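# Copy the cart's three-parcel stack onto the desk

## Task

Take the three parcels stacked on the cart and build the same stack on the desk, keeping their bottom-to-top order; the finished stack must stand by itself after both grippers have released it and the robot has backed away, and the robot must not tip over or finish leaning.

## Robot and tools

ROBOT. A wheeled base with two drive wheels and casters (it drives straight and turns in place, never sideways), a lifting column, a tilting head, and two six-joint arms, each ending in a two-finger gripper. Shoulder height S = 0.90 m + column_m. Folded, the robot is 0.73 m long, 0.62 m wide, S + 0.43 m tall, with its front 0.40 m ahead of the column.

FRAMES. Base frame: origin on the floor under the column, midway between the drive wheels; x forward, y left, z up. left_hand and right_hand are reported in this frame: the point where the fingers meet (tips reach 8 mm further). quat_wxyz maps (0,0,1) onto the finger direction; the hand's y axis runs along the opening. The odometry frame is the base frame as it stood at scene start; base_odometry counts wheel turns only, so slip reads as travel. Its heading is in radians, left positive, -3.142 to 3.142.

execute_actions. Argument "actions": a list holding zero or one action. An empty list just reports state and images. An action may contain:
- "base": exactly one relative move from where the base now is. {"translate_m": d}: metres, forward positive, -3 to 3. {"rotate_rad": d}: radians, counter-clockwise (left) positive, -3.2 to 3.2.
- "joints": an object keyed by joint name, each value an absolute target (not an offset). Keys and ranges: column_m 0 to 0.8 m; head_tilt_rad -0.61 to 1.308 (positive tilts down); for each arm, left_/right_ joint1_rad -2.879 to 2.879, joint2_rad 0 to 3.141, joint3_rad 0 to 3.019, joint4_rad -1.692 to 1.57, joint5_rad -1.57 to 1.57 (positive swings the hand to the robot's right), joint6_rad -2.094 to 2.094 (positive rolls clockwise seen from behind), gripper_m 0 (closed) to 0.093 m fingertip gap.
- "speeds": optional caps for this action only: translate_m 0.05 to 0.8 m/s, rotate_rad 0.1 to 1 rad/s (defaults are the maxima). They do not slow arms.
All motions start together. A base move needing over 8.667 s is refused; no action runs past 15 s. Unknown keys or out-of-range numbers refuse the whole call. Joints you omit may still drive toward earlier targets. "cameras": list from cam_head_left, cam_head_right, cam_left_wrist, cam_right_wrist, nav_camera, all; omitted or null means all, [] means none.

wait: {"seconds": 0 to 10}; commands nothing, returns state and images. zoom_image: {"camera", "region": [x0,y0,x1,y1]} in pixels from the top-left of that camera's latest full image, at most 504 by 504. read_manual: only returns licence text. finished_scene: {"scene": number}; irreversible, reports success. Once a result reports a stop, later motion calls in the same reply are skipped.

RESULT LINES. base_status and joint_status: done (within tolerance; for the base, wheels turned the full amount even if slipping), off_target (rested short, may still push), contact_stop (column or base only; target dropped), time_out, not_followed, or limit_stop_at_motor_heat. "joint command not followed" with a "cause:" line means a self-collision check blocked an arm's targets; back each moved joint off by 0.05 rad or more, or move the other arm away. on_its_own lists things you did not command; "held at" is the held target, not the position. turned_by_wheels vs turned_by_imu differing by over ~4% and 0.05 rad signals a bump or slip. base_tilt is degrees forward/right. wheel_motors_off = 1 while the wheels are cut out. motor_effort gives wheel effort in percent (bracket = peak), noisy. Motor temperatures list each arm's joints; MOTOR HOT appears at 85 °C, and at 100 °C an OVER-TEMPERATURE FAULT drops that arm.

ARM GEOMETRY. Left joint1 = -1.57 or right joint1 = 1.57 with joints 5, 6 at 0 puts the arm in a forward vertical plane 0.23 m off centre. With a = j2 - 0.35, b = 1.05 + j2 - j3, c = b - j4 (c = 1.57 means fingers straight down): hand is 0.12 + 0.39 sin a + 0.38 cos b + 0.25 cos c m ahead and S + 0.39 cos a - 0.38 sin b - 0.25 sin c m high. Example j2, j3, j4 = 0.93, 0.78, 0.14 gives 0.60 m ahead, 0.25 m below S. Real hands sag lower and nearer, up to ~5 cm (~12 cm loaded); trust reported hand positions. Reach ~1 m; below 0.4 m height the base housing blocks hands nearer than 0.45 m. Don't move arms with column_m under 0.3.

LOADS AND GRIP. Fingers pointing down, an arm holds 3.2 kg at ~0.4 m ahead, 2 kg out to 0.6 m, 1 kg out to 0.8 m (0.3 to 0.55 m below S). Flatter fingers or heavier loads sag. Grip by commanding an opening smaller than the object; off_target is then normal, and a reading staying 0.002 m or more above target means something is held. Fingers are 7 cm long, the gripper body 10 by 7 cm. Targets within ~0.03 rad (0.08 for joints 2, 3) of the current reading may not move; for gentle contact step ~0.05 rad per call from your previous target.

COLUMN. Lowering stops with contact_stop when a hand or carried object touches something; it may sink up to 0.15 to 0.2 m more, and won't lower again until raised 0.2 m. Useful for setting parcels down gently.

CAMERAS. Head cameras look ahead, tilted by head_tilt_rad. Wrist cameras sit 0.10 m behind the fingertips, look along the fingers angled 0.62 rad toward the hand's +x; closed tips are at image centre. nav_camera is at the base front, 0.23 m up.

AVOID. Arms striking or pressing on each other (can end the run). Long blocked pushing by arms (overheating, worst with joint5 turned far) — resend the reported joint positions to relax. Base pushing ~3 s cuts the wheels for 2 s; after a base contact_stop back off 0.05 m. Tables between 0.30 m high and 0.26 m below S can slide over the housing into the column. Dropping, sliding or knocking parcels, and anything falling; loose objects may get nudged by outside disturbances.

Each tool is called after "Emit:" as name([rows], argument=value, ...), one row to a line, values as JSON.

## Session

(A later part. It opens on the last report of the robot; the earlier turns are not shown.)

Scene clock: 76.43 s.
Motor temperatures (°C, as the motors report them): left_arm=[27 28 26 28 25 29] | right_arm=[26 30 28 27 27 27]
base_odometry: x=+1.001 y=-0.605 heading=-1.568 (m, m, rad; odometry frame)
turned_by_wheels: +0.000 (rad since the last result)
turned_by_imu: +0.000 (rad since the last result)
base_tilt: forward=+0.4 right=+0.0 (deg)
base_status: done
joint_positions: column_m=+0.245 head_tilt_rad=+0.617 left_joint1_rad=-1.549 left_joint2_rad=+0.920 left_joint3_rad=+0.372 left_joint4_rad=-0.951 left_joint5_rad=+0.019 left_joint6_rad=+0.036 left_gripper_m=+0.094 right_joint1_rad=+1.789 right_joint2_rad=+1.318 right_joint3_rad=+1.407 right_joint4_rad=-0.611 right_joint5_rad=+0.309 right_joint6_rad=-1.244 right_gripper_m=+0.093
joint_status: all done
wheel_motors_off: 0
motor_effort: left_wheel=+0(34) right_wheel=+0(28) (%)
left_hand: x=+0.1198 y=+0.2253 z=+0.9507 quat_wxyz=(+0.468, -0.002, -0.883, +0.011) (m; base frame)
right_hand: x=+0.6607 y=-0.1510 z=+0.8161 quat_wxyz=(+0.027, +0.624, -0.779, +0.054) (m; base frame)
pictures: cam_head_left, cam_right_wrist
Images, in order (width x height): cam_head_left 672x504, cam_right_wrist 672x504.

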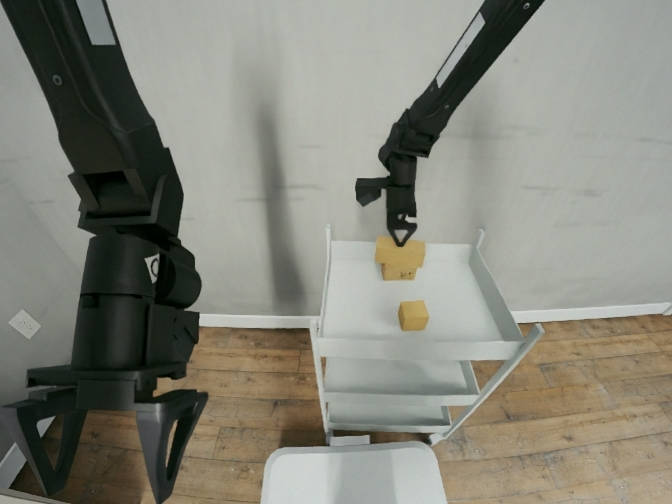

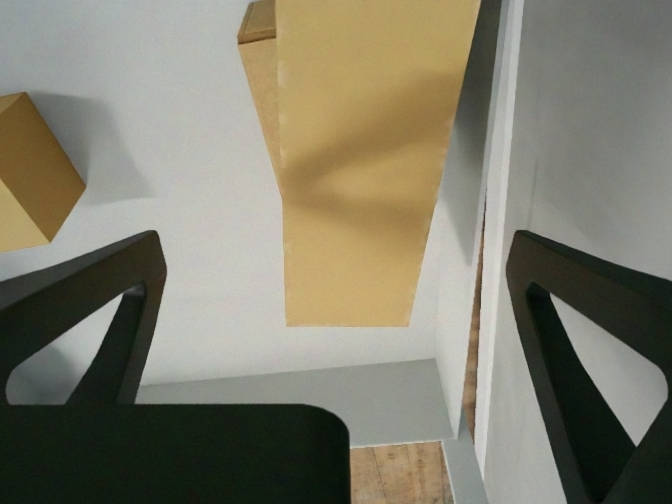

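Emit:
execute_actions([
  {"joints":{"column_m":0.18}},
], cameras=["cam_right_wrist"])

Emit:
execute_actions([
  {"joints":{"right_gripper_m":0.02}},
], cameras=[])

Emit:
execute_actions([
  {"joints":{"column_m":0.25}},
], cameras=["cam_head_left","cam_right_wrist"])

Scene clock: 81.77 s.
Motor temperatures (°C, as the motors report them): left_arm=[27 28 26 28 25 29] | right_arm=[26 30 28 27 27 27]
base_odometry: x=+1.001 y=-0.605 heading=-1.568 (m, m, rad; odometry frame)
turned_by_wheels: +0.000 (rad since the last result)
turned_by_imu: -0.002 (rad since the last result)
base_tilt: forward=+0.5 right=-0.1 (deg)
base_status: not commanded
joint_positions: column_m=+0.180 head_tilt_rad=+0.617 left_joint1_rad=-1.549 left_joint2_rad=+0.920 left_joint3_rad=+0.372 left_joint4_rad=-0.951 left_joint5_rad=+0.019 left_joint6_rad=+0.036 left_gripper_m=+0.094 right_joint1_rad=+1.789 right_joint2_rad=+1.318 right_joint3_rad=+1.407 right_joint4_rad=-0.611 right_joint5_rad=+0.309 right_joint6_rad=-1.244 right_gripper_m=+0.093
joint_status: all done
wheel_motors_off: 0
motor_effort: left_wheel=+0(0) right_wheel=+0(1) (%)
left_hand: x=+0.1198 y=+0.2253 z=+0.8859 quat_wxyz=(+0.468, -0.002, -0.883, +0.011) (m; base frame)
right_hand: x=+0.6607 y=-0.1510 z=+0.7512 quat_wxyz=(+0.027, +0.624, -0.779, +0.054) (m; base frame)
pictures: cam_right_wrist
Images, in order (width x height): cam_right_wrist 672x504.

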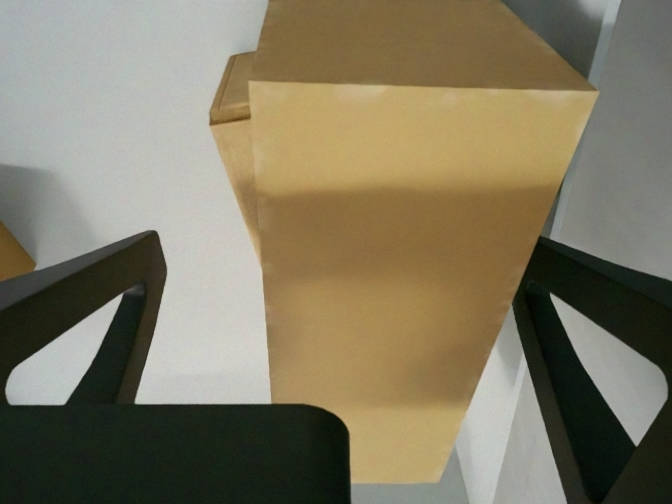

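Scene clock: 82.43 s.
Motor temperatures (°C, as the motors report them): left_arm=[27 28 26 28 25 29] | right_arm=[26 30 28 27 27 27]
base_odometry: x=+1.001 y=-0.605 heading=-1.568 (m, m, rad; odometry frame)
turned_by_wheels: +0.000 (rad since the last result)
turned_by_imu: +0.000 (rad since the last result)
base_tilt: forward=+0.4 right=+0.0 (deg)
base_status: not commanded
joint_positions: column_m=+0.180 head_tilt_rad=+0.617 left_joint1_rad=-1.549 left_joint2_rad=+0.920 left_joint3_rad=+0.372 left_joint4_rad=-0.951 left_joint5_rad=+0.019 left_joint6_rad=+0.036 left_gripper_m=+0.094 right_joint1_rad=+1.789 right_joint2_rad=+1.318 right_joint3_rad=+1.407 right_joint4_rad=-0.611 right_joint5_rad=+0.309 right_joint6_rad=-1.244 right_gripper_m=+0.051
joint_status: right_gripper_m off_target (ended at +0.051, target +0.020)
wheel_motors_off: 0
motor_effort: left_wheel=+0(0) right_wheel=+0(1) (%)
left_hand: x=+0.1198 y=+0.2253 z=+0.8859 quat_wxyz=(+0.468, -0.002, -0.883, +0.011) (m; base frame)
right_hand: x=+0.6607 y=-0.1510 z=+0.7512 quat_wxyz=(+0.027, +0.624, -0.779, +0.054) (m; base frame)
pictures: none
No camera images: the call's "cameras" was empty. Leave "cameras" out to get every camera's image.

Scene clock: 83.93 s.
Motor temperatures (°C, as the motors report them): left_arm=[27 28 26 28 25 29] | right_arm=[26 30 28 27 27 27]
base_odometry: x=+1.001 y=-0.605 heading=-1.568 (m, m, rad; odometry frame)
turned_by_wheels: +0.000 (rad since the last result)
turned_by_imu: -0.001 (rad since the last result)
base_tilt: forward=+0.4 right=+0.0 (deg)
base_status: not commanded
joint_positions: column_m=+0.250 head_tilt_rad=+0.617 left_joint1_rad=-1.549 left_joint2_rad=+0.920 left_joint3_rad=+0.372 left_joint4_rad=-0.951 left_joint5_rad=+0.019 left_joint6_rad=+0.036 left_gripper_m=+0.094 right_joint1_rad=+1.789 right_joint2_rad=+1.323 right_joint3_rad=+1.407 right_joint4_rad=-0.611 right_joint5_rad=+0.309 right_joint6_rad=-1.244 right_gripper_m=+0.051
joint_status: all done
wheel_motors_off: 0
motor_effort: left_wheel=+0(1) right_wheel=+0(1) (%)
left_hand: x=+0.1198 y=+0.2253 z=+0.9557 quat_wxyz=(+0.468, -0.002, -0.883, +0.011) (m; base frame)
right_hand: x=+0.6591 y=-0.1506 z=+0.8184 quat_wxyz=(+0.029, +0.625, -0.778, +0.053) (m; base frame)
pictures: cam_head_left, cam_right_wrist
Images, in order (width x height): cam_head_left 672x504, cam_right_wrist 672x504.

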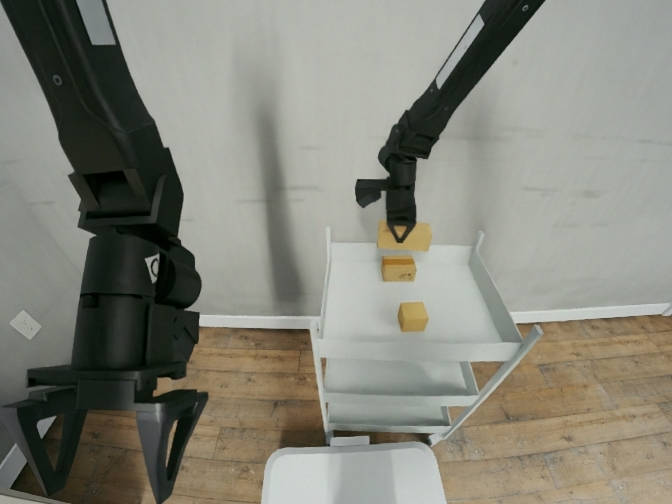

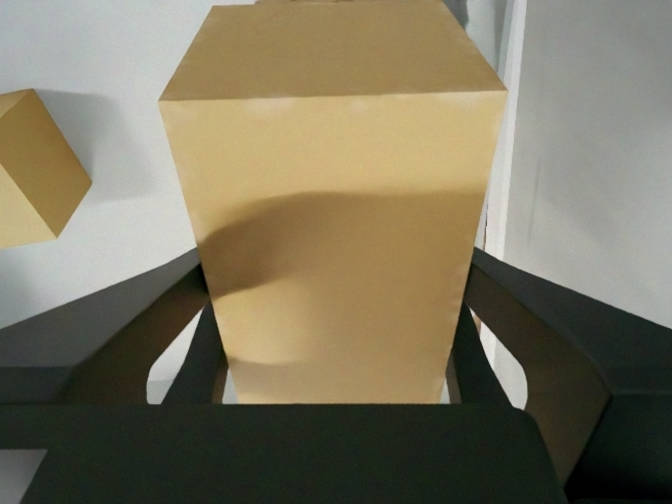

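Emit:
execute_actions([
  {"base":{"translate_m":-0.04},"joints":{"right_joint1_rad":1.5,"right_joint2_rad":0.52,"right_joint3_rad":0.758,"right_joint4_rad":-0.76,"right_joint5_rad":0.1,"left_joint1_rad":-1.76,"left_joint2_rad":1.407,"left_joint3_rad":1.608,"left_joint4_rad":-0.72,"left_joint5_rad":-0.165,"left_joint6_rad":1.05}},
], cameras=[])

Emit:
execute_actions([
  {"base":{"rotate_rad":-0.4}},
], cameras=["cam_head_left","cam_left_wrist"])

Scene clock: 96.17 s.
Motor temperatures (°C, as the motors report them): left_arm=[27 28 26 28 25 29] | right_arm=[26 30 28 27 27 27]
base_odometry: x=+1.001 y=-0.565 heading=-1.569 (m, m, rad; odometry frame)
turned_by_wheels: +0.000 (rad since the last result)
turned_by_imu: -0.002 (rad since the last result)
base_tilt: forward=+0.5 right=+0.0 (deg)
base_status: done
joint_positions: column_m=+0.250 head_tilt_rad=+0.617 left_joint1_rad=-1.764 left_joint2_rad=+1.408 left_joint3_rad=+1.598 left_joint4_rad=-0.720 left_joint5_rad=-0.161 left_joint6_rad=+1.041 left_gripper_m=+0.094 right_joint1_rad=+1.490 right_joint2_rad=+0.522 right_joint3_rad=+0.750 right_joint4_rad=-0.758 right_joint5_rad=+0.103 right_joint6_rad=-1.244 right_gripper_m=+0.051
joint_status: all done
wheel_motors_off: 0
motor_effort: left_wheel=+0(29) right_wheel=+0(33) (%)
left_hand: x=+0.7053 y=+0.1340 z=+0.8127 quat_wxyz=(-0.002, -0.539, -0.842, +0.002) (m; base frame)
right_hand: x=+0.4492 y=-0.2681 z=+1.0090 quat_wxyz=(+0.054, +0.564, -0.821, +0.067) (m; base frame)
pictures: none
No camera images: the call's "cameras" was empty. Leave "cameras" out to get every camera's image.

Scene clock: 98.23 s.
Motor temperatures (°C, as the motors report them): left_arm=[27 29 26 28 25 29] | right_arm=[26 30 28 27 27 27]
base_odometry: x=+1.001 y=-0.565 heading=-1.967 (m, m, rad; odometry frame)
turned_by_wheels: -0.398 (rad since the last result)
turned_by_imu: -0.394 (rad since the last result)
base_tilt: forward=+0.4 right=+0.1 (deg)
base_status: done
joint_positions: column_m=+0.250 head_tilt_rad=+0.617 left_joint1_rad=-1.763 left_joint2_rad=+1.408 left_joint3_rad=+1.598 left_joint4_rad=-0.720 left_joint5_rad=-0.163 left_joint6_rad=+1.042 left_gripper_m=+0.094 right_joint1_rad=+1.490 right_joint2_rad=+0.522 right_joint3_rad=+0.750 right_joint4_rad=-0.758 right_joint5_rad=+0.102 right_joint6_rad=-1.244 right_gripper_m=+0.051
joint_status: not commanded
wheel_motors_off: 0
motor_effort: left_wheel=+4(54) right_wheel=-5(65) (%)
left_hand: x=+0.7053 y=+0.1347 z=+0.8126 quat_wxyz=(-0.002, -0.539, -0.842, +0.001) (m; base frame)
right_hand: x=+0.4492 y=-0.2679 z=+1.0090 quat_wxyz=(+0.053, +0.564, -0.821, +0.067) (m; base frame)
pictures: cam_head_left, cam_left_wrist
Images, in order (width x height): cam_head_left 672x504, cam_left_wrist 672x504.

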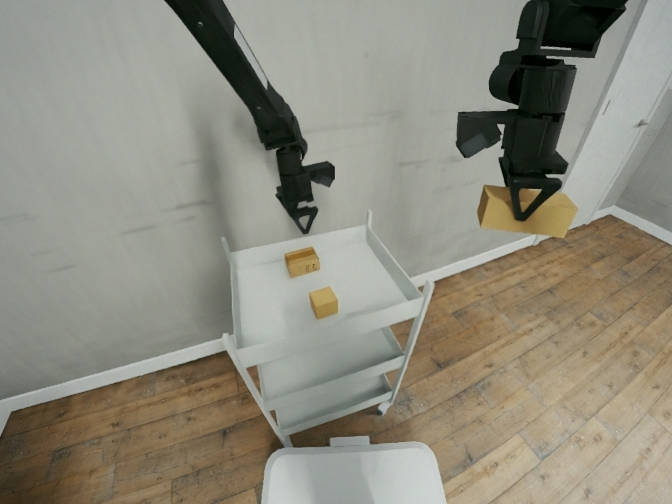

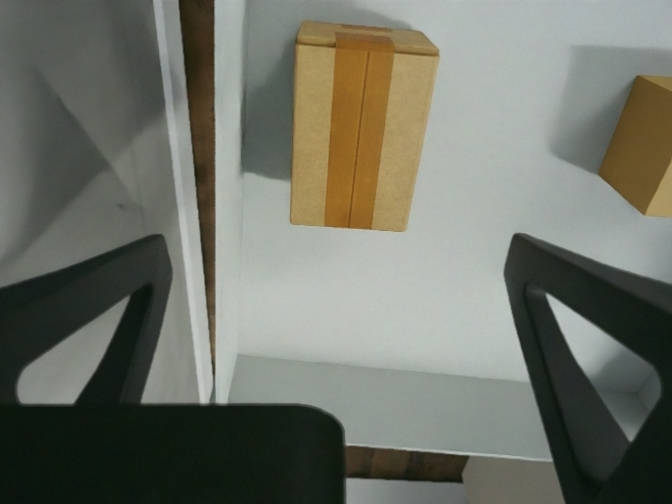

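Need about 1.5 cm back; the gap to the rim is tight.

Emit:
execute_actions([
  {"base":{"translate_m":-0.017},"joints":{"column_m":0.19,"left_gripper_m":0.08,"left_joint6_rad":1.09}},
], cameras=["cam_head_left","cam_left_wrist"])

Scene clock: 102.13 s.
Motor temperatures (°C, as the motors report them): left_arm=[27 29 27 28 25 29] | right_arm=[26 30 28 27 27 27]
base_odometry: x=+1.007 y=-0.550 heading=-1.967 (m, m, rad; odometry frame)
turned_by_wheels: +0.000 (rad since the last result)
turned_by_imu: -0.002 (rad since the last result)
base_tilt: forward=+0.3 right=+0.0 (deg)
base_status: done
joint_positions: column_m=+0.190 head_tilt_rad=+0.617 left_joint1_rad=-1.763 left_joint2_rad=+1.408 left_joint3_rad=+1.597 left_joint4_rad=-0.720 left_joint5_rad=-0.163 left_joint6_rad=+1.082 left_gripper_m=+0.080 right_joint1_rad=+1.490 right_joint2_rad=+0.522 right_joint3_rad=+0.748 right_joint4_rad=-0.758 right_joint5_rad=+0.102 right_joint6_rad=-1.244 right_gripper_m=+0.051
joint_status: all done
wheel_motors_off: 0
motor_effort: left_wheel=-1(37) right_wheel=-5(67) (%)
left_hand: x=+0.7051 y=+0.1347 z=+0.7527 quat_wxyz=(-0.002, -0.556, -0.831, +0.001) (m; base frame)
right_hand: x=+0.4482 y=-0.2679 z=+0.9488 quat_wxyz=(+0.054, +0.564, -0.821, +0.067) (m; base frame)
pictures: cam_head_left, cam_left_wrist
Images, in order (width x height): cam_head_left 672x504, cam_left_wrist 672x504.

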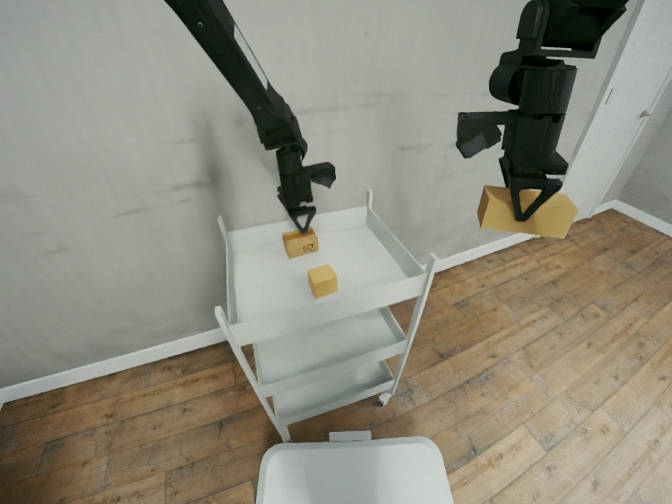

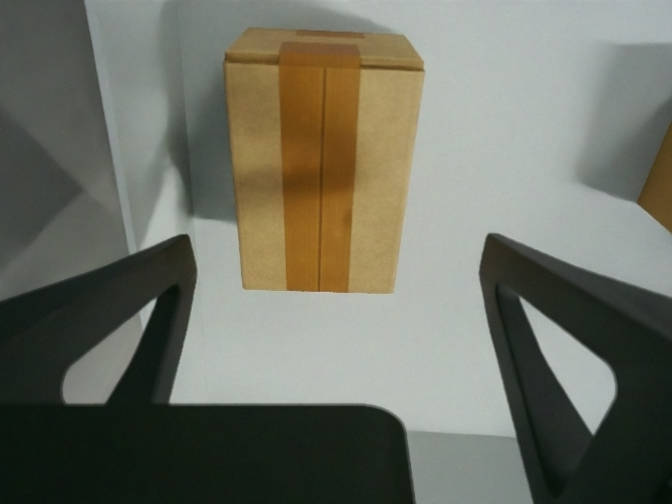

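Emit:
execute_actions([
  {"joints":{"column_m":0.125,"left_gripper_m":0.084}},
], cameras=["cam_left_wrist"])

Emit:
execute_actions([
  {"joints":{"left_gripper_m":0.02}},
], cameras=[])

Emit:
execute_actions([
  {"joints":{"column_m":0.29}},
], cameras=["cam_head_left","cam_left_wrist"])

Scene clock: 109.20 s.
Motor temperatures (°C, as the motors report them): left_arm=[27 30 28 28 25 29] | right_arm=[26 29 28 27 27 27]
base_odometry: x=+1.007 y=-0.550 heading=-1.967 (m, m, rad; odometry frame)
turned_by_wheels: +0.000 (rad since the last result)
turned_by_imu: -0.002 (rad since the last result)
base_tilt: forward=+0.4 right=+0.0 (deg)
base_status: not commanded
joint_positions: column_m=+0.125 head_tilt_rad=+0.617 left_joint1_rad=-1.763 left_joint2_rad=+1.408 left_joint3_rad=+1.597 left_joint4_rad=-0.720 left_joint5_rad=-0.163 left_joint6_rad=+1.082 left_gripper_m=+0.084 right_joint1_rad=+1.490 right_joint2_rad=+0.522 right_joint3_rad=+0.748 right_joint4_rad=-0.758 right_joint5_rad=+0.102 right_joint6_rad=-1.244 right_gripper_m=+0.051
joint_status: all done
wheel_motors_off: 0
motor_effort: left_wheel=-1(1) right_wheel=-6(6) (%)
left_hand: x=+0.7051 y=+0.1347 z=+0.6877 quat_wxyz=(-0.002, -0.556, -0.831, +0.001) (m; base frame)
right_hand: x=+0.4482 y=-0.2679 z=+0.8838 quat_wxyz=(+0.054, +0.564, -0.821, +0.067) (m; base frame)
pictures: cam_left_wrist
Images, in order (width x height): cam_left_wrist 672x504.

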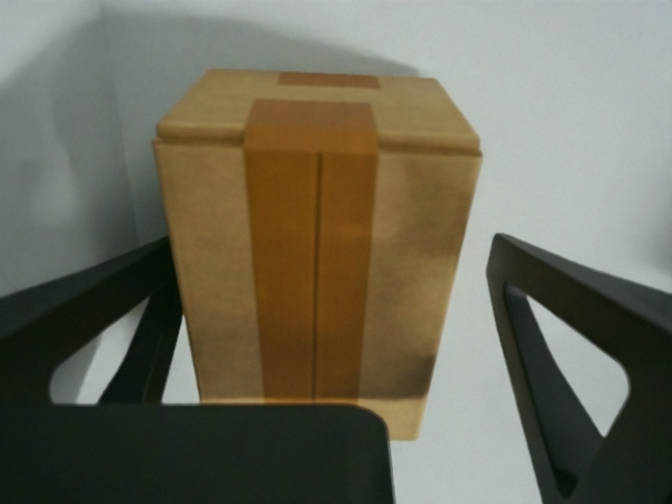

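Scene clock: 109.83 s.
Motor temperatures (°C, as the motors report them): left_arm=[27 30 28 28 25 29] | right_arm=[26 29 28 27 27 27]
base_odometry: x=+1.007 y=-0.550 heading=-1.967 (m, m, rad; odometry frame)
turned_by_wheels: +0.000 (rad since the last result)
turned_by_imu: +0.000 (rad since the last result)
base_tilt: forward=+0.4 right=-0.1 (deg)
base_status: not commanded
joint_positions: column_m=+0.125 head_tilt_rad=+0.617 left_joint1_rad=-1.763 left_joint2_rad=+1.408 left_joint3_rad=+1.597 left_joint4_rad=-0.720 left_joint5_rad=-0.164 left_joint6_rad=+1.082 left_gripper_m=+0.059 right_joint1_rad=+1.490 right_joint2_rad=+0.522 right_joint3_rad=+0.748 right_joint4_rad=-0.758 right_joint5_rad=+0.102 right_joint6_rad=-1.244 right_gripper_m=+0.051
joint_status: left_gripper_m off_target (ended at +0.059, target +0.020)
wheel_motors_off: 0
motor_effort: left_wheel=-1(0) right_wheel=-6(7) (%)
left_hand: x=+0.7052 y=+0.1349 z=+0.6877 quat_wxyz=(-0.001, -0.556, -0.831, +0.001) (m; base frame)
right_hand: x=+0.4482 y=-0.2679 z=+0.8838 quat_wxyz=(+0.054, +0.564, -0.821, +0.067) (m; base frame)
pictures: none
No camera images: the call's "cameras" was empty. Leave "cameras" out to get every camera's image.

Scene clock: 112.57 s.
Motor temperatures (°C, as the motors report them): left_arm=[27 30 28 28 25 29] | right_arm=[26 29 28 27 27 27]
base_odometry: x=+1.007 y=-0.550 heading=-1.967 (m, m, rad; odometry frame)
turned_by_wheels: +0.000 (rad since the last result)
turned_by_imu: -0.001 (rad since the last result)
base_tilt: forward=+0.5 right=+0.0 (deg)
base_status: not commanded
joint_positions: column_m=+0.290 head_tilt_rad=+0.617 left_joint1_rad=-1.763 left_joint2_rad=+1.408 left_joint3_rad=+1.597 left_joint4_rad=-0.720 left_joint5_rad=-0.164 left_joint6_rad=+1.082 left_gripper_m=+0.059 right_joint1_rad=+1.490 right_joint2_rad=+0.522 right_joint3_rad=+0.748 right_joint4_rad=-0.758 right_joint5_rad=+0.102 right_joint6_rad=-1.244 right_gripper_m=+0.051
joint_status: all done
wheel_motors_off: 0
motor_effort: left_wheel=+0(0) right_wheel=-7(8) (%)
left_hand: x=+0.7050 y=+0.1349 z=+0.8524 quat_wxyz=(-0.001, -0.556, -0.831, +0.001) (m; base frame)
right_hand: x=+0.4482 y=-0.2679 z=+1.0486 quat_wxyz=(+0.054, +0.564, -0.821, +0.067) (m; base frame)
pictures: cam_head_left, cam_left_wrist
Images, in order (width x height): cam_head_left 672x504, cam_left_wrist 672x504.

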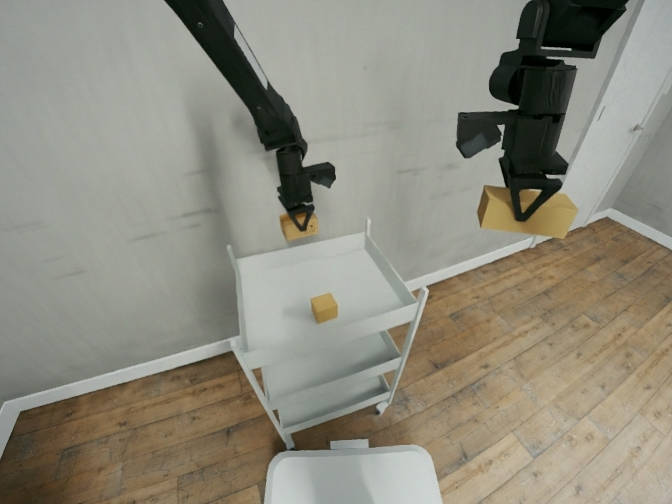

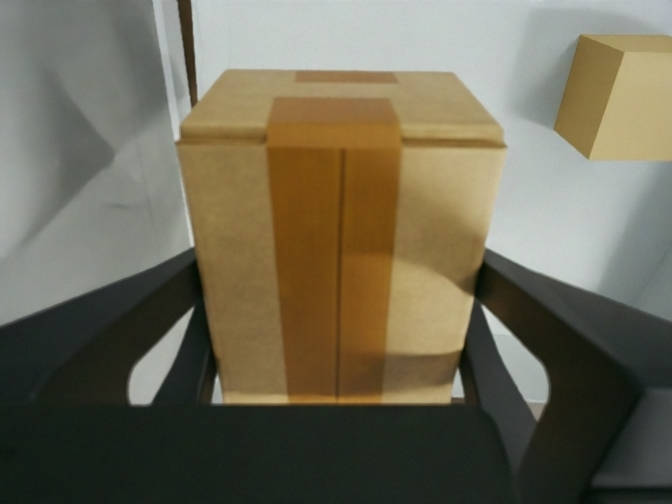

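Emit:
execute_actions([
  {"base":{"rotate_rad":-1.35},"joints":{"column_m":0.34}},
], cameras=["cam_head_left","nav_camera"])

Scene clock: 118.03 s.
Motor temperatures (°C, as the motors report them): left_arm=[27 31 28 28 25 29] | right_arm=[26 29 28 27 27 27]
base_odometry: x=+1.007 y=-0.550 heading=+2.968 (m, m, rad; odometry frame)
turned_by_wheels: -1.349 (rad since the last result)
turned_by_imu: -1.350 (rad since the last result)
base_tilt: forward=+0.4 right=+0.0 (deg)
base_status: done
joint_positions: column_m=+0.340 head_tilt_rad=+0.617 left_joint1_rad=-1.760 left_joint2_rad=+1.408 left_joint3_rad=+1.597 left_joint4_rad=-0.720 left_joint5_rad=-0.164 left_joint6_rad=+1.082 left_gripper_m=+0.059 right_joint1_rad=+1.490 right_joint2_rad=+0.522 right_joint3_rad=+0.748 right_joint4_rad=-0.758 right_joint5_rad=+0.102 right_joint6_rad=-1.244 right_gripper_m=+0.051
joint_status: all done
wheel_motors_off: 0
motor_effort: left_wheel=+7(56) right_wheel=-7(27) (%)
left_hand: x=+0.7051 y=+0.1367 z=+0.9022 quat_wxyz=(+0.000, -0.555, -0.832, +0.000) (m; base frame)
right_hand: x=+0.4482 y=-0.2679 z=+1.0986 quat_wxyz=(+0.054, +0.564, -0.821, +0.067) (m; base frame)
pictures: cam_head_left, nav_camera
Images, in order (width x height): cam_head_left 672x504, nav_camera 672x504.

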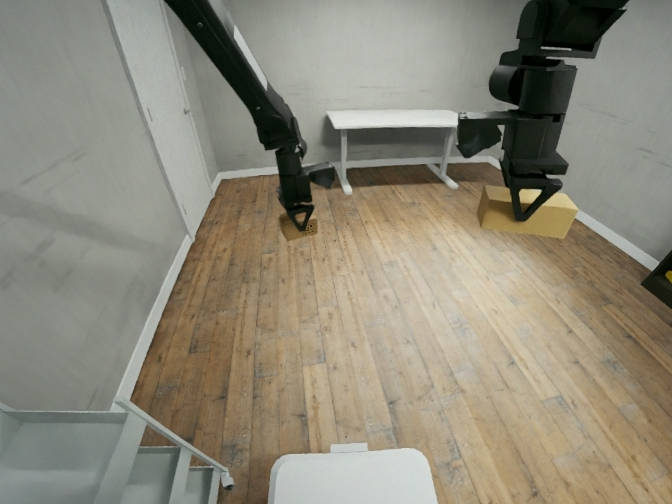

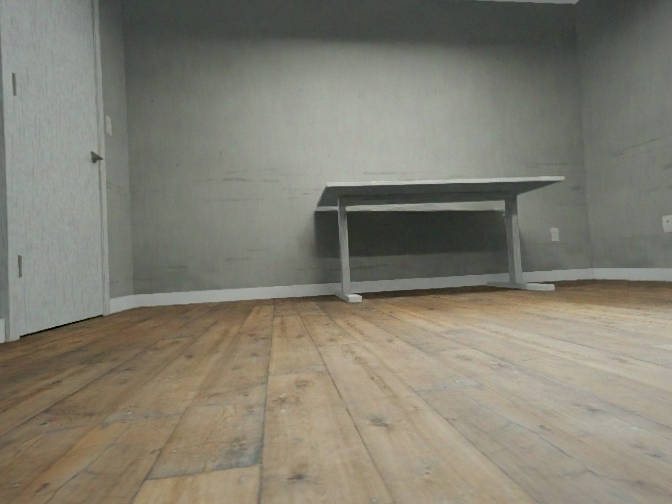

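Emit:
execute_actions([
  {"base":{"rotate_rad":-0.2}},
], cameras=[])

Emit:
execute_actions([
  {"base":{"translate_m":2.0},"joints":{"left_joint6_rad":1.48}},
], cameras=["cam_head_left","nav_camera","cam_left_wrist"])

Scene clock: 124.17 s.
Motor temperatures (°C, as the motors report them): left_arm=[27 31 28 28 25 29] | right_arm=[26 29 28 27 27 27]
base_odometry: x=+1.007 y=-0.550 heading=+2.769 (m, m, rad; odometry frame)
turned_by_wheels: -0.199 (rad since the last result)
turned_by_imu: -0.200 (rad since the last result)
base_tilt: forward=+0.5 right=+0.0 (deg)
base_status: done
joint_positions: column_m=+0.340 head_tilt_rad=+0.617 left_joint1_rad=-1.761 left_joint2_rad=+1.408 left_joint3_rad=+1.597 left_joint4_rad=-0.720 left_joint5_rad=-0.164 left_joint6_rad=+1.082 left_gripper_m=+0.059 right_joint1_rad=+1.490 right_joint2_rad=+0.522 right_joint3_rad=+0.748 right_joint4_rad=-0.758 right_joint5_rad=+0.102 right_joint6_rad=-1.244 right_gripper_m=+0.051
joint_status: not commanded
wheel_motors_off: 0
motor_effort: left_wheel=+7(29) right_wheel=-7(31) (%)
left_hand: x=+0.7051 y=+0.1365 z=+0.9022 quat_wxyz=(+0.000, -0.555, -0.832, +0.000) (m; base frame)
right_hand: x=+0.4482 y=-0.2679 z=+1.0986 quat_wxyz=(+0.054, +0.564, -0.821, +0.067) (m; base frame)
pictures: none
No camera images: the call's "cameras" was empty. Leave "cameras" out to get every camera's image.

Scene clock: 128.90 s.
Motor temperatures (°C, as the motors report them): left_arm=[27 31 28 28 25 29] | right_arm=[26 29 28 27 27 27]
base_odometry: x=-0.855 y=+0.179 heading=+2.768 (m, m, rad; odometry frame)
turned_by_wheels: -0.001 (rad since the last result)
turned_by_imu: +0.000 (rad since the last result)
base_tilt: forward=+0.5 right=+0.0 (deg)
base_status: done
joint_positions: column_m=+0.340 head_tilt_rad=+0.617 left_joint1_rad=-1.761 left_joint2_rad=+1.408 left_joint3_rad=+1.596 left_joint4_rad=-0.720 left_joint5_rad=-0.164 left_joint6_rad=+1.473 left_gripper_m=+0.059 right_joint1_rad=+1.490 right_joint2_rad=+0.522 right_joint3_rad=+0.748 right_joint4_rad=-0.758 right_joint5_rad=+0.102 right_joint6_rad=-1.244 right_gripper_m=+0.051
joint_status: all done
wheel_motors_off: 0
motor_effort: left_wheel=-2(57) right_wheel=+1(66) (%)
left_hand: x=+0.7045 y=+0.1365 z=+0.9019 quat_wxyz=(+0.000, -0.706, -0.708, +0.000) (m; base frame)
right_hand: x=+0.4480 y=-0.2679 z=+1.0985 quat_wxyz=(+0.054, +0.564, -0.821, +0.066) (m; base frame)
pictures: cam_head_left, cam_left_wrist, nav_camera
Images, in order (width x height): cam_head_left 672x504, cam_left_wrist 672x504, nav_camera 672x504.

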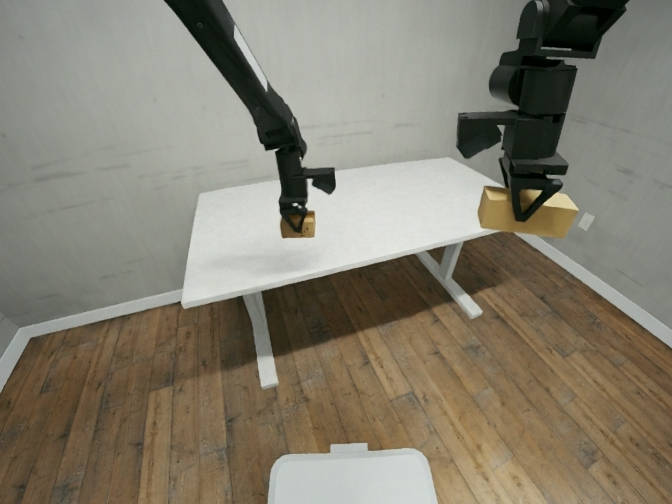

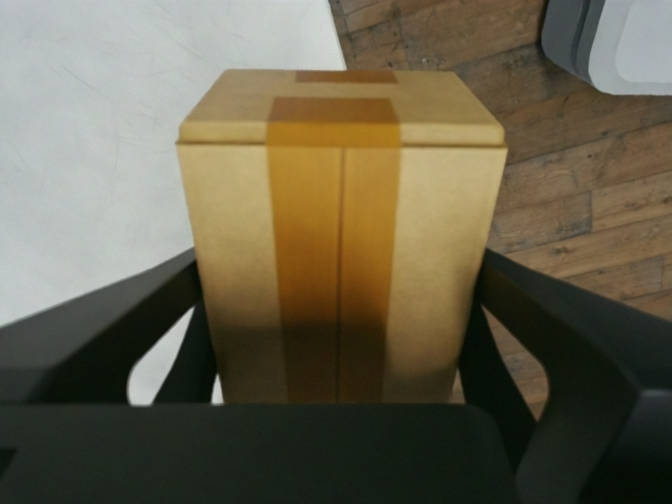

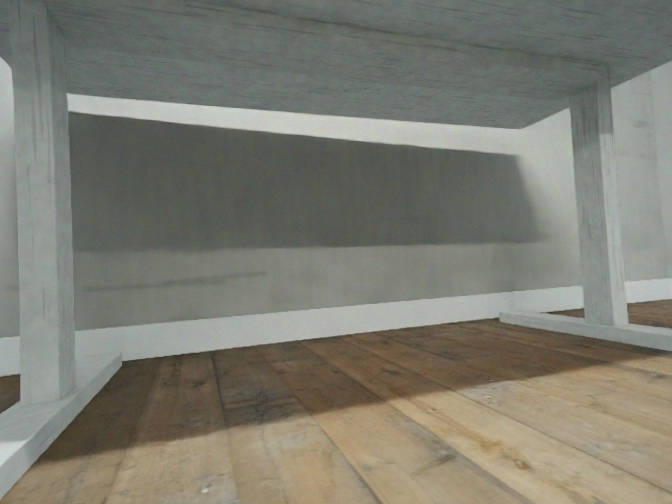

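Emit:
execute_actions([
  {"base":{"translate_m":0.15},"joints":{"left_joint6_rad":1.075,"column_m":0.2}},
], cameras=["cam_head_left","cam_left_wrist"])

Scene clock: 139.20 s.
Motor temperatures (°C, as the motors report them): left_arm=[27 32 29 28 25 29] | right_arm=[26 29 29 27 27 27]
base_odometry: x=-0.995 y=+0.234 heading=+2.767 (m, m, rad; odometry frame)
turned_by_wheels: -0.001 (rad since the last result)
turned_by_imu: -0.003 (rad since the last result)
base_tilt: forward=+0.5 right=+0.0 (deg)
base_status: done
joint_positions: column_m=+0.200 head_tilt_rad=+0.617 left_joint1_rad=-1.761 left_joint2_rad=+1.408 left_joint3_rad=+1.595 left_joint4_rad=-0.720 left_joint5_rad=-0.164 left_joint6_rad=+1.082 left_gripper_m=+0.059 right_joint1_rad=+1.490 right_joint2_rad=+0.522 right_joint3_rad=+0.747 right_joint4_rad=-0.758 right_joint5_rad=+0.102 right_joint6_rad=-1.244 right_gripper_m=+0.051
joint_status: all done
wheel_motors_off: 0
motor_effort: left_wheel=-2(34) right_wheel=+2(34) (%)
left_hand: x=+0.7041 y=+0.1365 z=+0.7619 quat_wxyz=(+0.000, -0.556, -0.831, +0.000) (m; base frame)
right_hand: x=+0.4478 y=-0.2679 z=+0.9587 quat_wxyz=(+0.054, +0.564, -0.821, +0.066) (m; base frame)
pictures: cam_head_left, cam_left_wrist
Images, in order (width x height): cam_head_left 672x504, cam_left_wrist 672x504.

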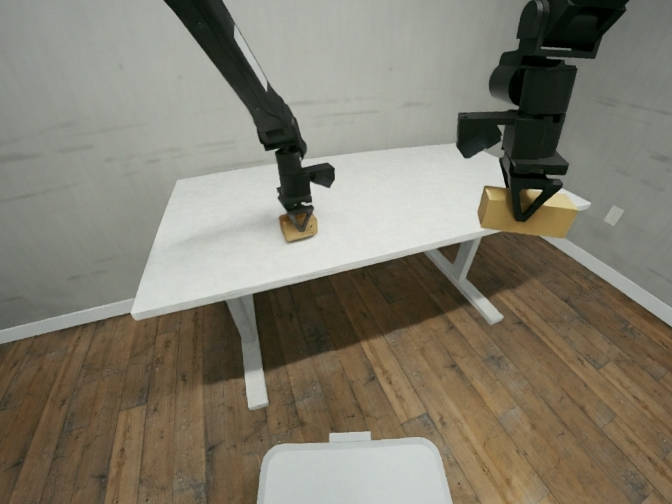

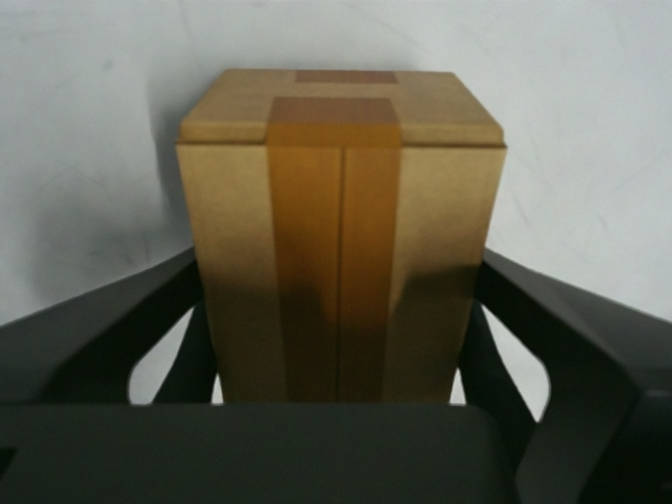

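Close already.

Emit:
execute_actions([
  {"joints":{"column_m":0.185}},
], cameras=["cam_left_wrist"])

Scene clock: 142.83 s.
Motor temperatures (°C, as the motors report them): left_arm=[27 32 29 28 25 29] | right_arm=[26 29 29 27 27 27]
base_odometry: x=-0.995 y=+0.234 heading=+2.767 (m, m, rad; odometry frame)
turned_by_wheels: +0.000 (rad since the last result)
turned_by_imu: -0.001 (rad since the last result)
base_tilt: forward=+0.5 right=-0.1 (deg)
base_status: not commanded
joint_positions: column_m=+0.185 head_tilt_rad=+0.617 left_joint1_rad=-1.761 left_joint2_rad=+1.408 left_joint3_rad=+1.595 left_joint4_rad=-0.720 left_joint5_rad=-0.164 left_joint6_rad=+1.082 left_gripper_m=+0.059 right_joint1_rad=+1.490 right_joint2_rad=+0.522 right_joint3_rad=+0.747 right_joint4_rad=-0.758 right_joint5_rad=+0.102 right_joint6_rad=-1.244 right_gripper_m=+0.051
joint_status: all done
wheel_motors_off: 0
motor_effort: left_wheel=-2(2) right_wheel=+2(3) (%)
left_hand: x=+0.7041 y=+0.1365 z=+0.7469 quat_wxyz=(+0.000, -0.556, -0.831, +0.000) (m; base frame)
right_hand: x=+0.4478 y=-0.2679 z=+0.9437 quat_wxyz=(+0.054, +0.564, -0.821, +0.066) (m; base frame)
pictures: cam_left_wrist
Images, in order (width x height): cam_left_wrist 672x504.

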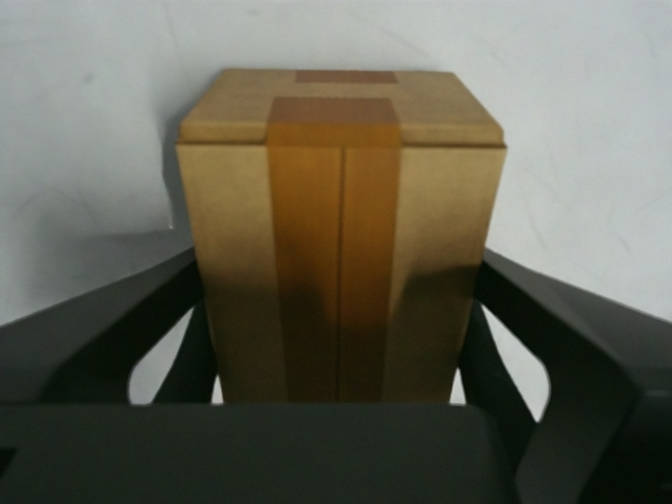

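Emit:
execute_actions([
  {"joints":{"column_m":0.173}},
], cameras=["cam_left_wrist"])

Scene clock: 146.03 s.
Motor temperatures (°C, as the motors report them): left_arm=[27 32 29 28 25 29] | right_arm=[26 29 29 27 27 27]
base_odometry: x=-0.995 y=+0.234 heading=+2.767 (m, m, rad; odometry frame)
turned_by_wheels: +0.000 (rad since the last result)
turned_by_imu: -0.001 (rad since the last result)
base_tilt: forward=+0.4 right=-0.1 (deg)
base_status: not commanded
joint_positions: column_m=+0.173 head_tilt_rad=+0.617 left_joint1_rad=-1.761 left_joint2_rad=+1.391 left_joint3_rad=+1.595 left_joint4_rad=-0.725 left_joint5_rad=-0.163 left_joint6_rad=+1.082 left_gripper_m=+0.059 right_joint1_rad=+1.490 right_joint2_rad=+0.522 right_joint3_rad=+0.747 right_joint4_rad=-0.758 right_joint5_rad=+0.102 right_joint6_rad=-1.244 right_gripper_m=+0.051
joint_status: all done
wheel_motors_off: 0
motor_effort: left_wheel=-2(2) right_wheel=+3(3) (%)
left_hand: x=+0.7085 y=+0.1375 z=+0.7446 quat_wxyz=(-0.005, -0.555, -0.832, -0.002) (m; base frame)
right_hand: x=+0.4478 y=-0.2679 z=+0.9317 quat_wxyz=(+0.054, +0.564, -0.821, +0.066) (m; base frame)
pictures: cam_left_wrist
Images, in order (width x height): cam_left_wrist 672x504.

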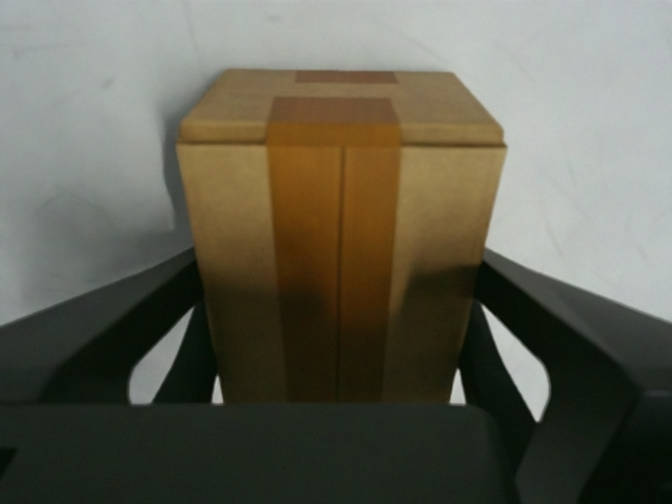

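Emit:
execute_actions([
  {"joints":{"left_gripper_m":0.093}},
], cameras=[])

Emit:
execute_actions([
  {"joints":{"column_m":0.275}},
], cameras=[])

Emit:
execute_actions([
  {"base":{"rotate_rad":0.4},"joints":{"left_joint1_rad":-1.5,"left_joint2_rad":0.52,"left_joint3_rad":0.758,"left_joint4_rad":-0.76,"left_joint6_rad":0}},
], cameras=[])

Emit:
execute_actions([
  {"base":{"translate_m":0.062},"joints":{"right_joint1_rad":1.8,"right_joint2_rad":1.32,"right_joint3_rad":1.416,"right_joint4_rad":-0.61,"right_joint5_rad":0.31,"right_joint6_rad":-1.42}},
], cameras=["cam_head_left","cam_head_right","cam_right_wrist"])

Emit:
zoom_image(camera="cam_head_right", region=[290,180,450,300])

Scene clock: 156.07 s.
Motor temperatures (°C, as the motors report them): left_arm=[27 32 29 28 25 29] | right_arm=[26 29 29 27 27 27]
base_odometry: x=-0.995 y=+0.234 heading=+2.767 (m, m, rad; odometry frame)
turned_by_wheels: +0.000 (rad since the last result)
turned_by_imu: -0.001 (rad since the last result)
base_tilt: forward=+0.5 right=-0.1 (deg)
base_status: not commanded
joint_positions: column_m=+0.173 head_tilt_rad=+0.617 left_joint1_rad=-1.761 left_joint2_rad=+1.392 left_joint3_rad=+1.595 left_joint4_rad=-0.725 left_joint5_rad=-0.163 left_joint6_rad=+1.082 left_gripper_m=+0.093 right_joint1_rad=+1.490 right_joint2_rad=+0.522 right_joint3_rad=+0.747 right_joint4_rad=-0.758 right_joint5_rad=+0.102 right_joint6_rad=-1.244 right_gripper_m=+0.051
joint_status: all done
wheel_motors_off: 0
motor_effort: left_wheel=-2(2) right_wheel=+3(3) (%)
left_hand: x=+0.7080 y=+0.1374 z=+0.7437 quat_wxyz=(-0.004, -0.555, -0.832, -0.002) (m; base frame)
right_hand: x=+0.4478 y=-0.2679 z=+0.9317 quat_wxyz=(+0.054, +0.564, -0.821, +0.066) (m; base frame)
pictures: none
No camera images: the call's "cameras" was empty. Leave "cameras" out to get every camera's image.

Scene clock: 158.00 s.
Motor temperatures (°C, as the motors report them): left_arm=[27 32 29 28 25 29] | right_arm=[26 29 29 27 27 27]
base_odometry: x=-0.995 y=+0.234 heading=+2.767 (m, m, rad; odometry frame)
turned_by_wheels: +0.000 (rad since the last result)
turned_by_imu: -0.001 (rad since the last result)
base_tilt: forward=+0.5 right=+0.1 (deg)
base_status: not commanded
joint_positions: column_m=+0.275 head_tilt_rad=+0.617 left_joint1_rad=-1.761 left_joint2_rad=+1.393 left_joint3_rad=+1.595 left_joint4_rad=-0.725 left_joint5_rad=-0.163 left_joint6_rad=+1.082 left_gripper_m=+0.093 right_joint1_rad=+1.490 right_joint2_rad=+0.522 right_joint3_rad=+0.747 right_joint4_rad=-0.758 right_joint5_rad=+0.102 right_joint6_rad=-1.244 right_gripper_m=+0.051
joint_status: all done
wheel_motors_off: 0
motor_effort: left_wheel=-2(2) right_wheel=+3(3) (%)
left_hand: x=+0.7079 y=+0.1374 z=+0.8454 quat_wxyz=(-0.004, -0.555, -0.832, -0.001) (m; base frame)
right_hand: x=+0.4478 y=-0.2679 z=+1.0335 quat_wxyz=(+0.054, +0.564, -0.821, +0.066) (m; base frame)
pictures: none
No camera images: the call's "cameras" was empty. Leave "cameras" out to get every camera's image.

Scene clock: 160.03 s.
Motor temperatures (°C, as the motors report them): left_arm=[27 32 29 28 25 29] | right_arm=[26 29 29 27 27 27]
base_odometry: x=-0.995 y=+0.234 heading=-3.118 (m, m, rad; odometry frame)
turned_by_wheels: +0.398 (rad since the last result)
turned_by_imu: +0.394 (rad since the last result)
base_tilt: forward=+0.4 right=+0.0 (deg)
base_status: done
joint_positions: column_m=+0.275 head_tilt_rad=+0.617 left_joint1_rad=-1.488 left_joint2_rad=+0.528 left_joint3_rad=+0.739 left_joint4_rad=-0.758 left_joint5_rad=-0.167 left_joint6_rad=+0.007 left_gripper_m=+0.093 right_joint1_rad=+1.490 right_joint2_rad=+0.522 right_joint3_rad=+0.747 right_joint4_rad=-0.758 right_joint5_rad=+0.102 right_joint6_rad=-1.244 right_gripper_m=+0.051
joint_status: all done
wheel_motors_off: 0
motor_effort: left_wheel=-5(63) right_wheel=+4(53) (%)
left_hand: x=+0.4424 y=+0.2786 z=+1.0318 quat_wxyz=(+0.013, +0.016, -0.993, -0.119) (m; base frame)
right_hand: x=+0.4478 y=-0.2678 z=+1.0335 quat_wxyz=(+0.054, +0.564, -0.821, +0.066) (m; base frame)
pictures: none
No camera images: the call's "cameras" was empty. Leave "cameras" out to get every camera's image.

Scene clock: 161.67 s.
Motor temperatures (°C, as the motors report them): left_arm=[27 32 29 28 25 29] | right_arm=[26 29 29 27 27 27]
base_odometry: x=-1.057 y=+0.232 heading=-3.116 (m, m, rad; odometry frame)
turned_by_wheels: +0.002 (rad since the last result)
turned_by_imu: +0.001 (rad since the last result)
base_tilt: forward=+0.4 right=-0.1 (deg)
base_status: done
joint_positions: column_m=+0.275 head_tilt_rad=+0.617 left_joint1_rad=-1.488 left_joint2_rad=+0.527 left_joint3_rad=+0.739 left_joint4_rad=-0.758 left_joint5_rad=-0.167 left_joint6_rad=+0.007 left_gripper_m=+0.093 right_joint1_rad=+1.798 right_joint2_rad=+1.334 right_joint3_rad=+1.388 right_joint4_rad=-0.607 right_joint5_rad=+0.306 right_joint6_rad=-1.404 right_gripper_m=+0.051
joint_status: all done
wheel_motors_off: 0
motor_effort: left_wheel=+1(55) right_wheel=+0(61) (%)
left_hand: x=+0.4426 y=+0.2786 z=+1.0320 quat_wxyz=(+0.013, +0.016, -0.993, -0.119) (m; base frame)
right_hand: x=+0.6452 y=-0.1446 z=+0.8339 quat_wxyz=(+0.040, +0.689, -0.722, +0.039) (m; base frame)
pictures: cam_head_left, cam_head_right, cam_right_wrist
Images, in order (width x height): cam_head_left 672x504, cam_head_right 672x504, cam_right_wrist 672x504.

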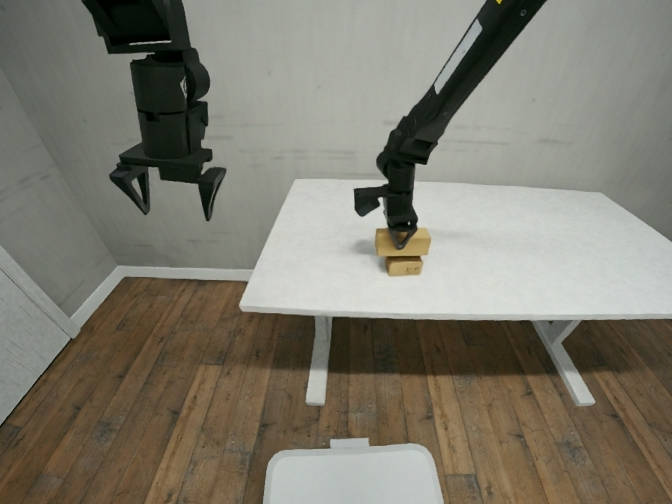

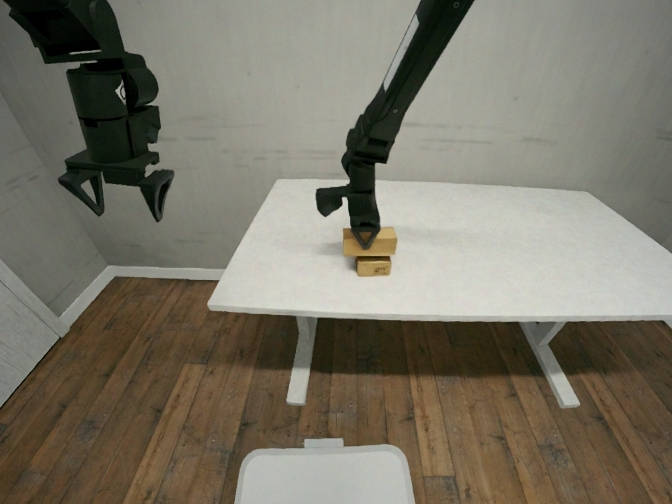

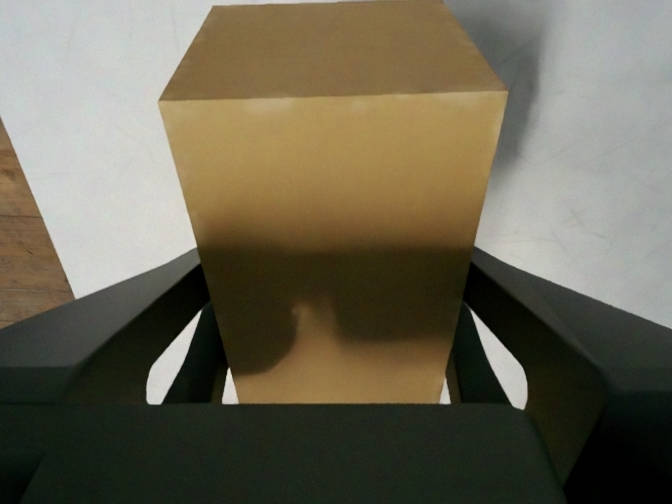

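Region (290, 180, 450, 300) of cam_head_right's 672x504 image, scaled by 3.150, with more detail than that image has; it fills the top 378 rows of this view, and the rest is white.

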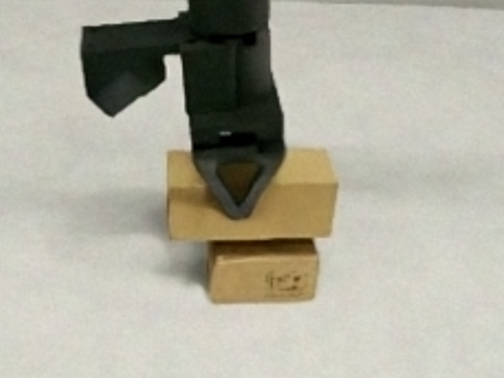

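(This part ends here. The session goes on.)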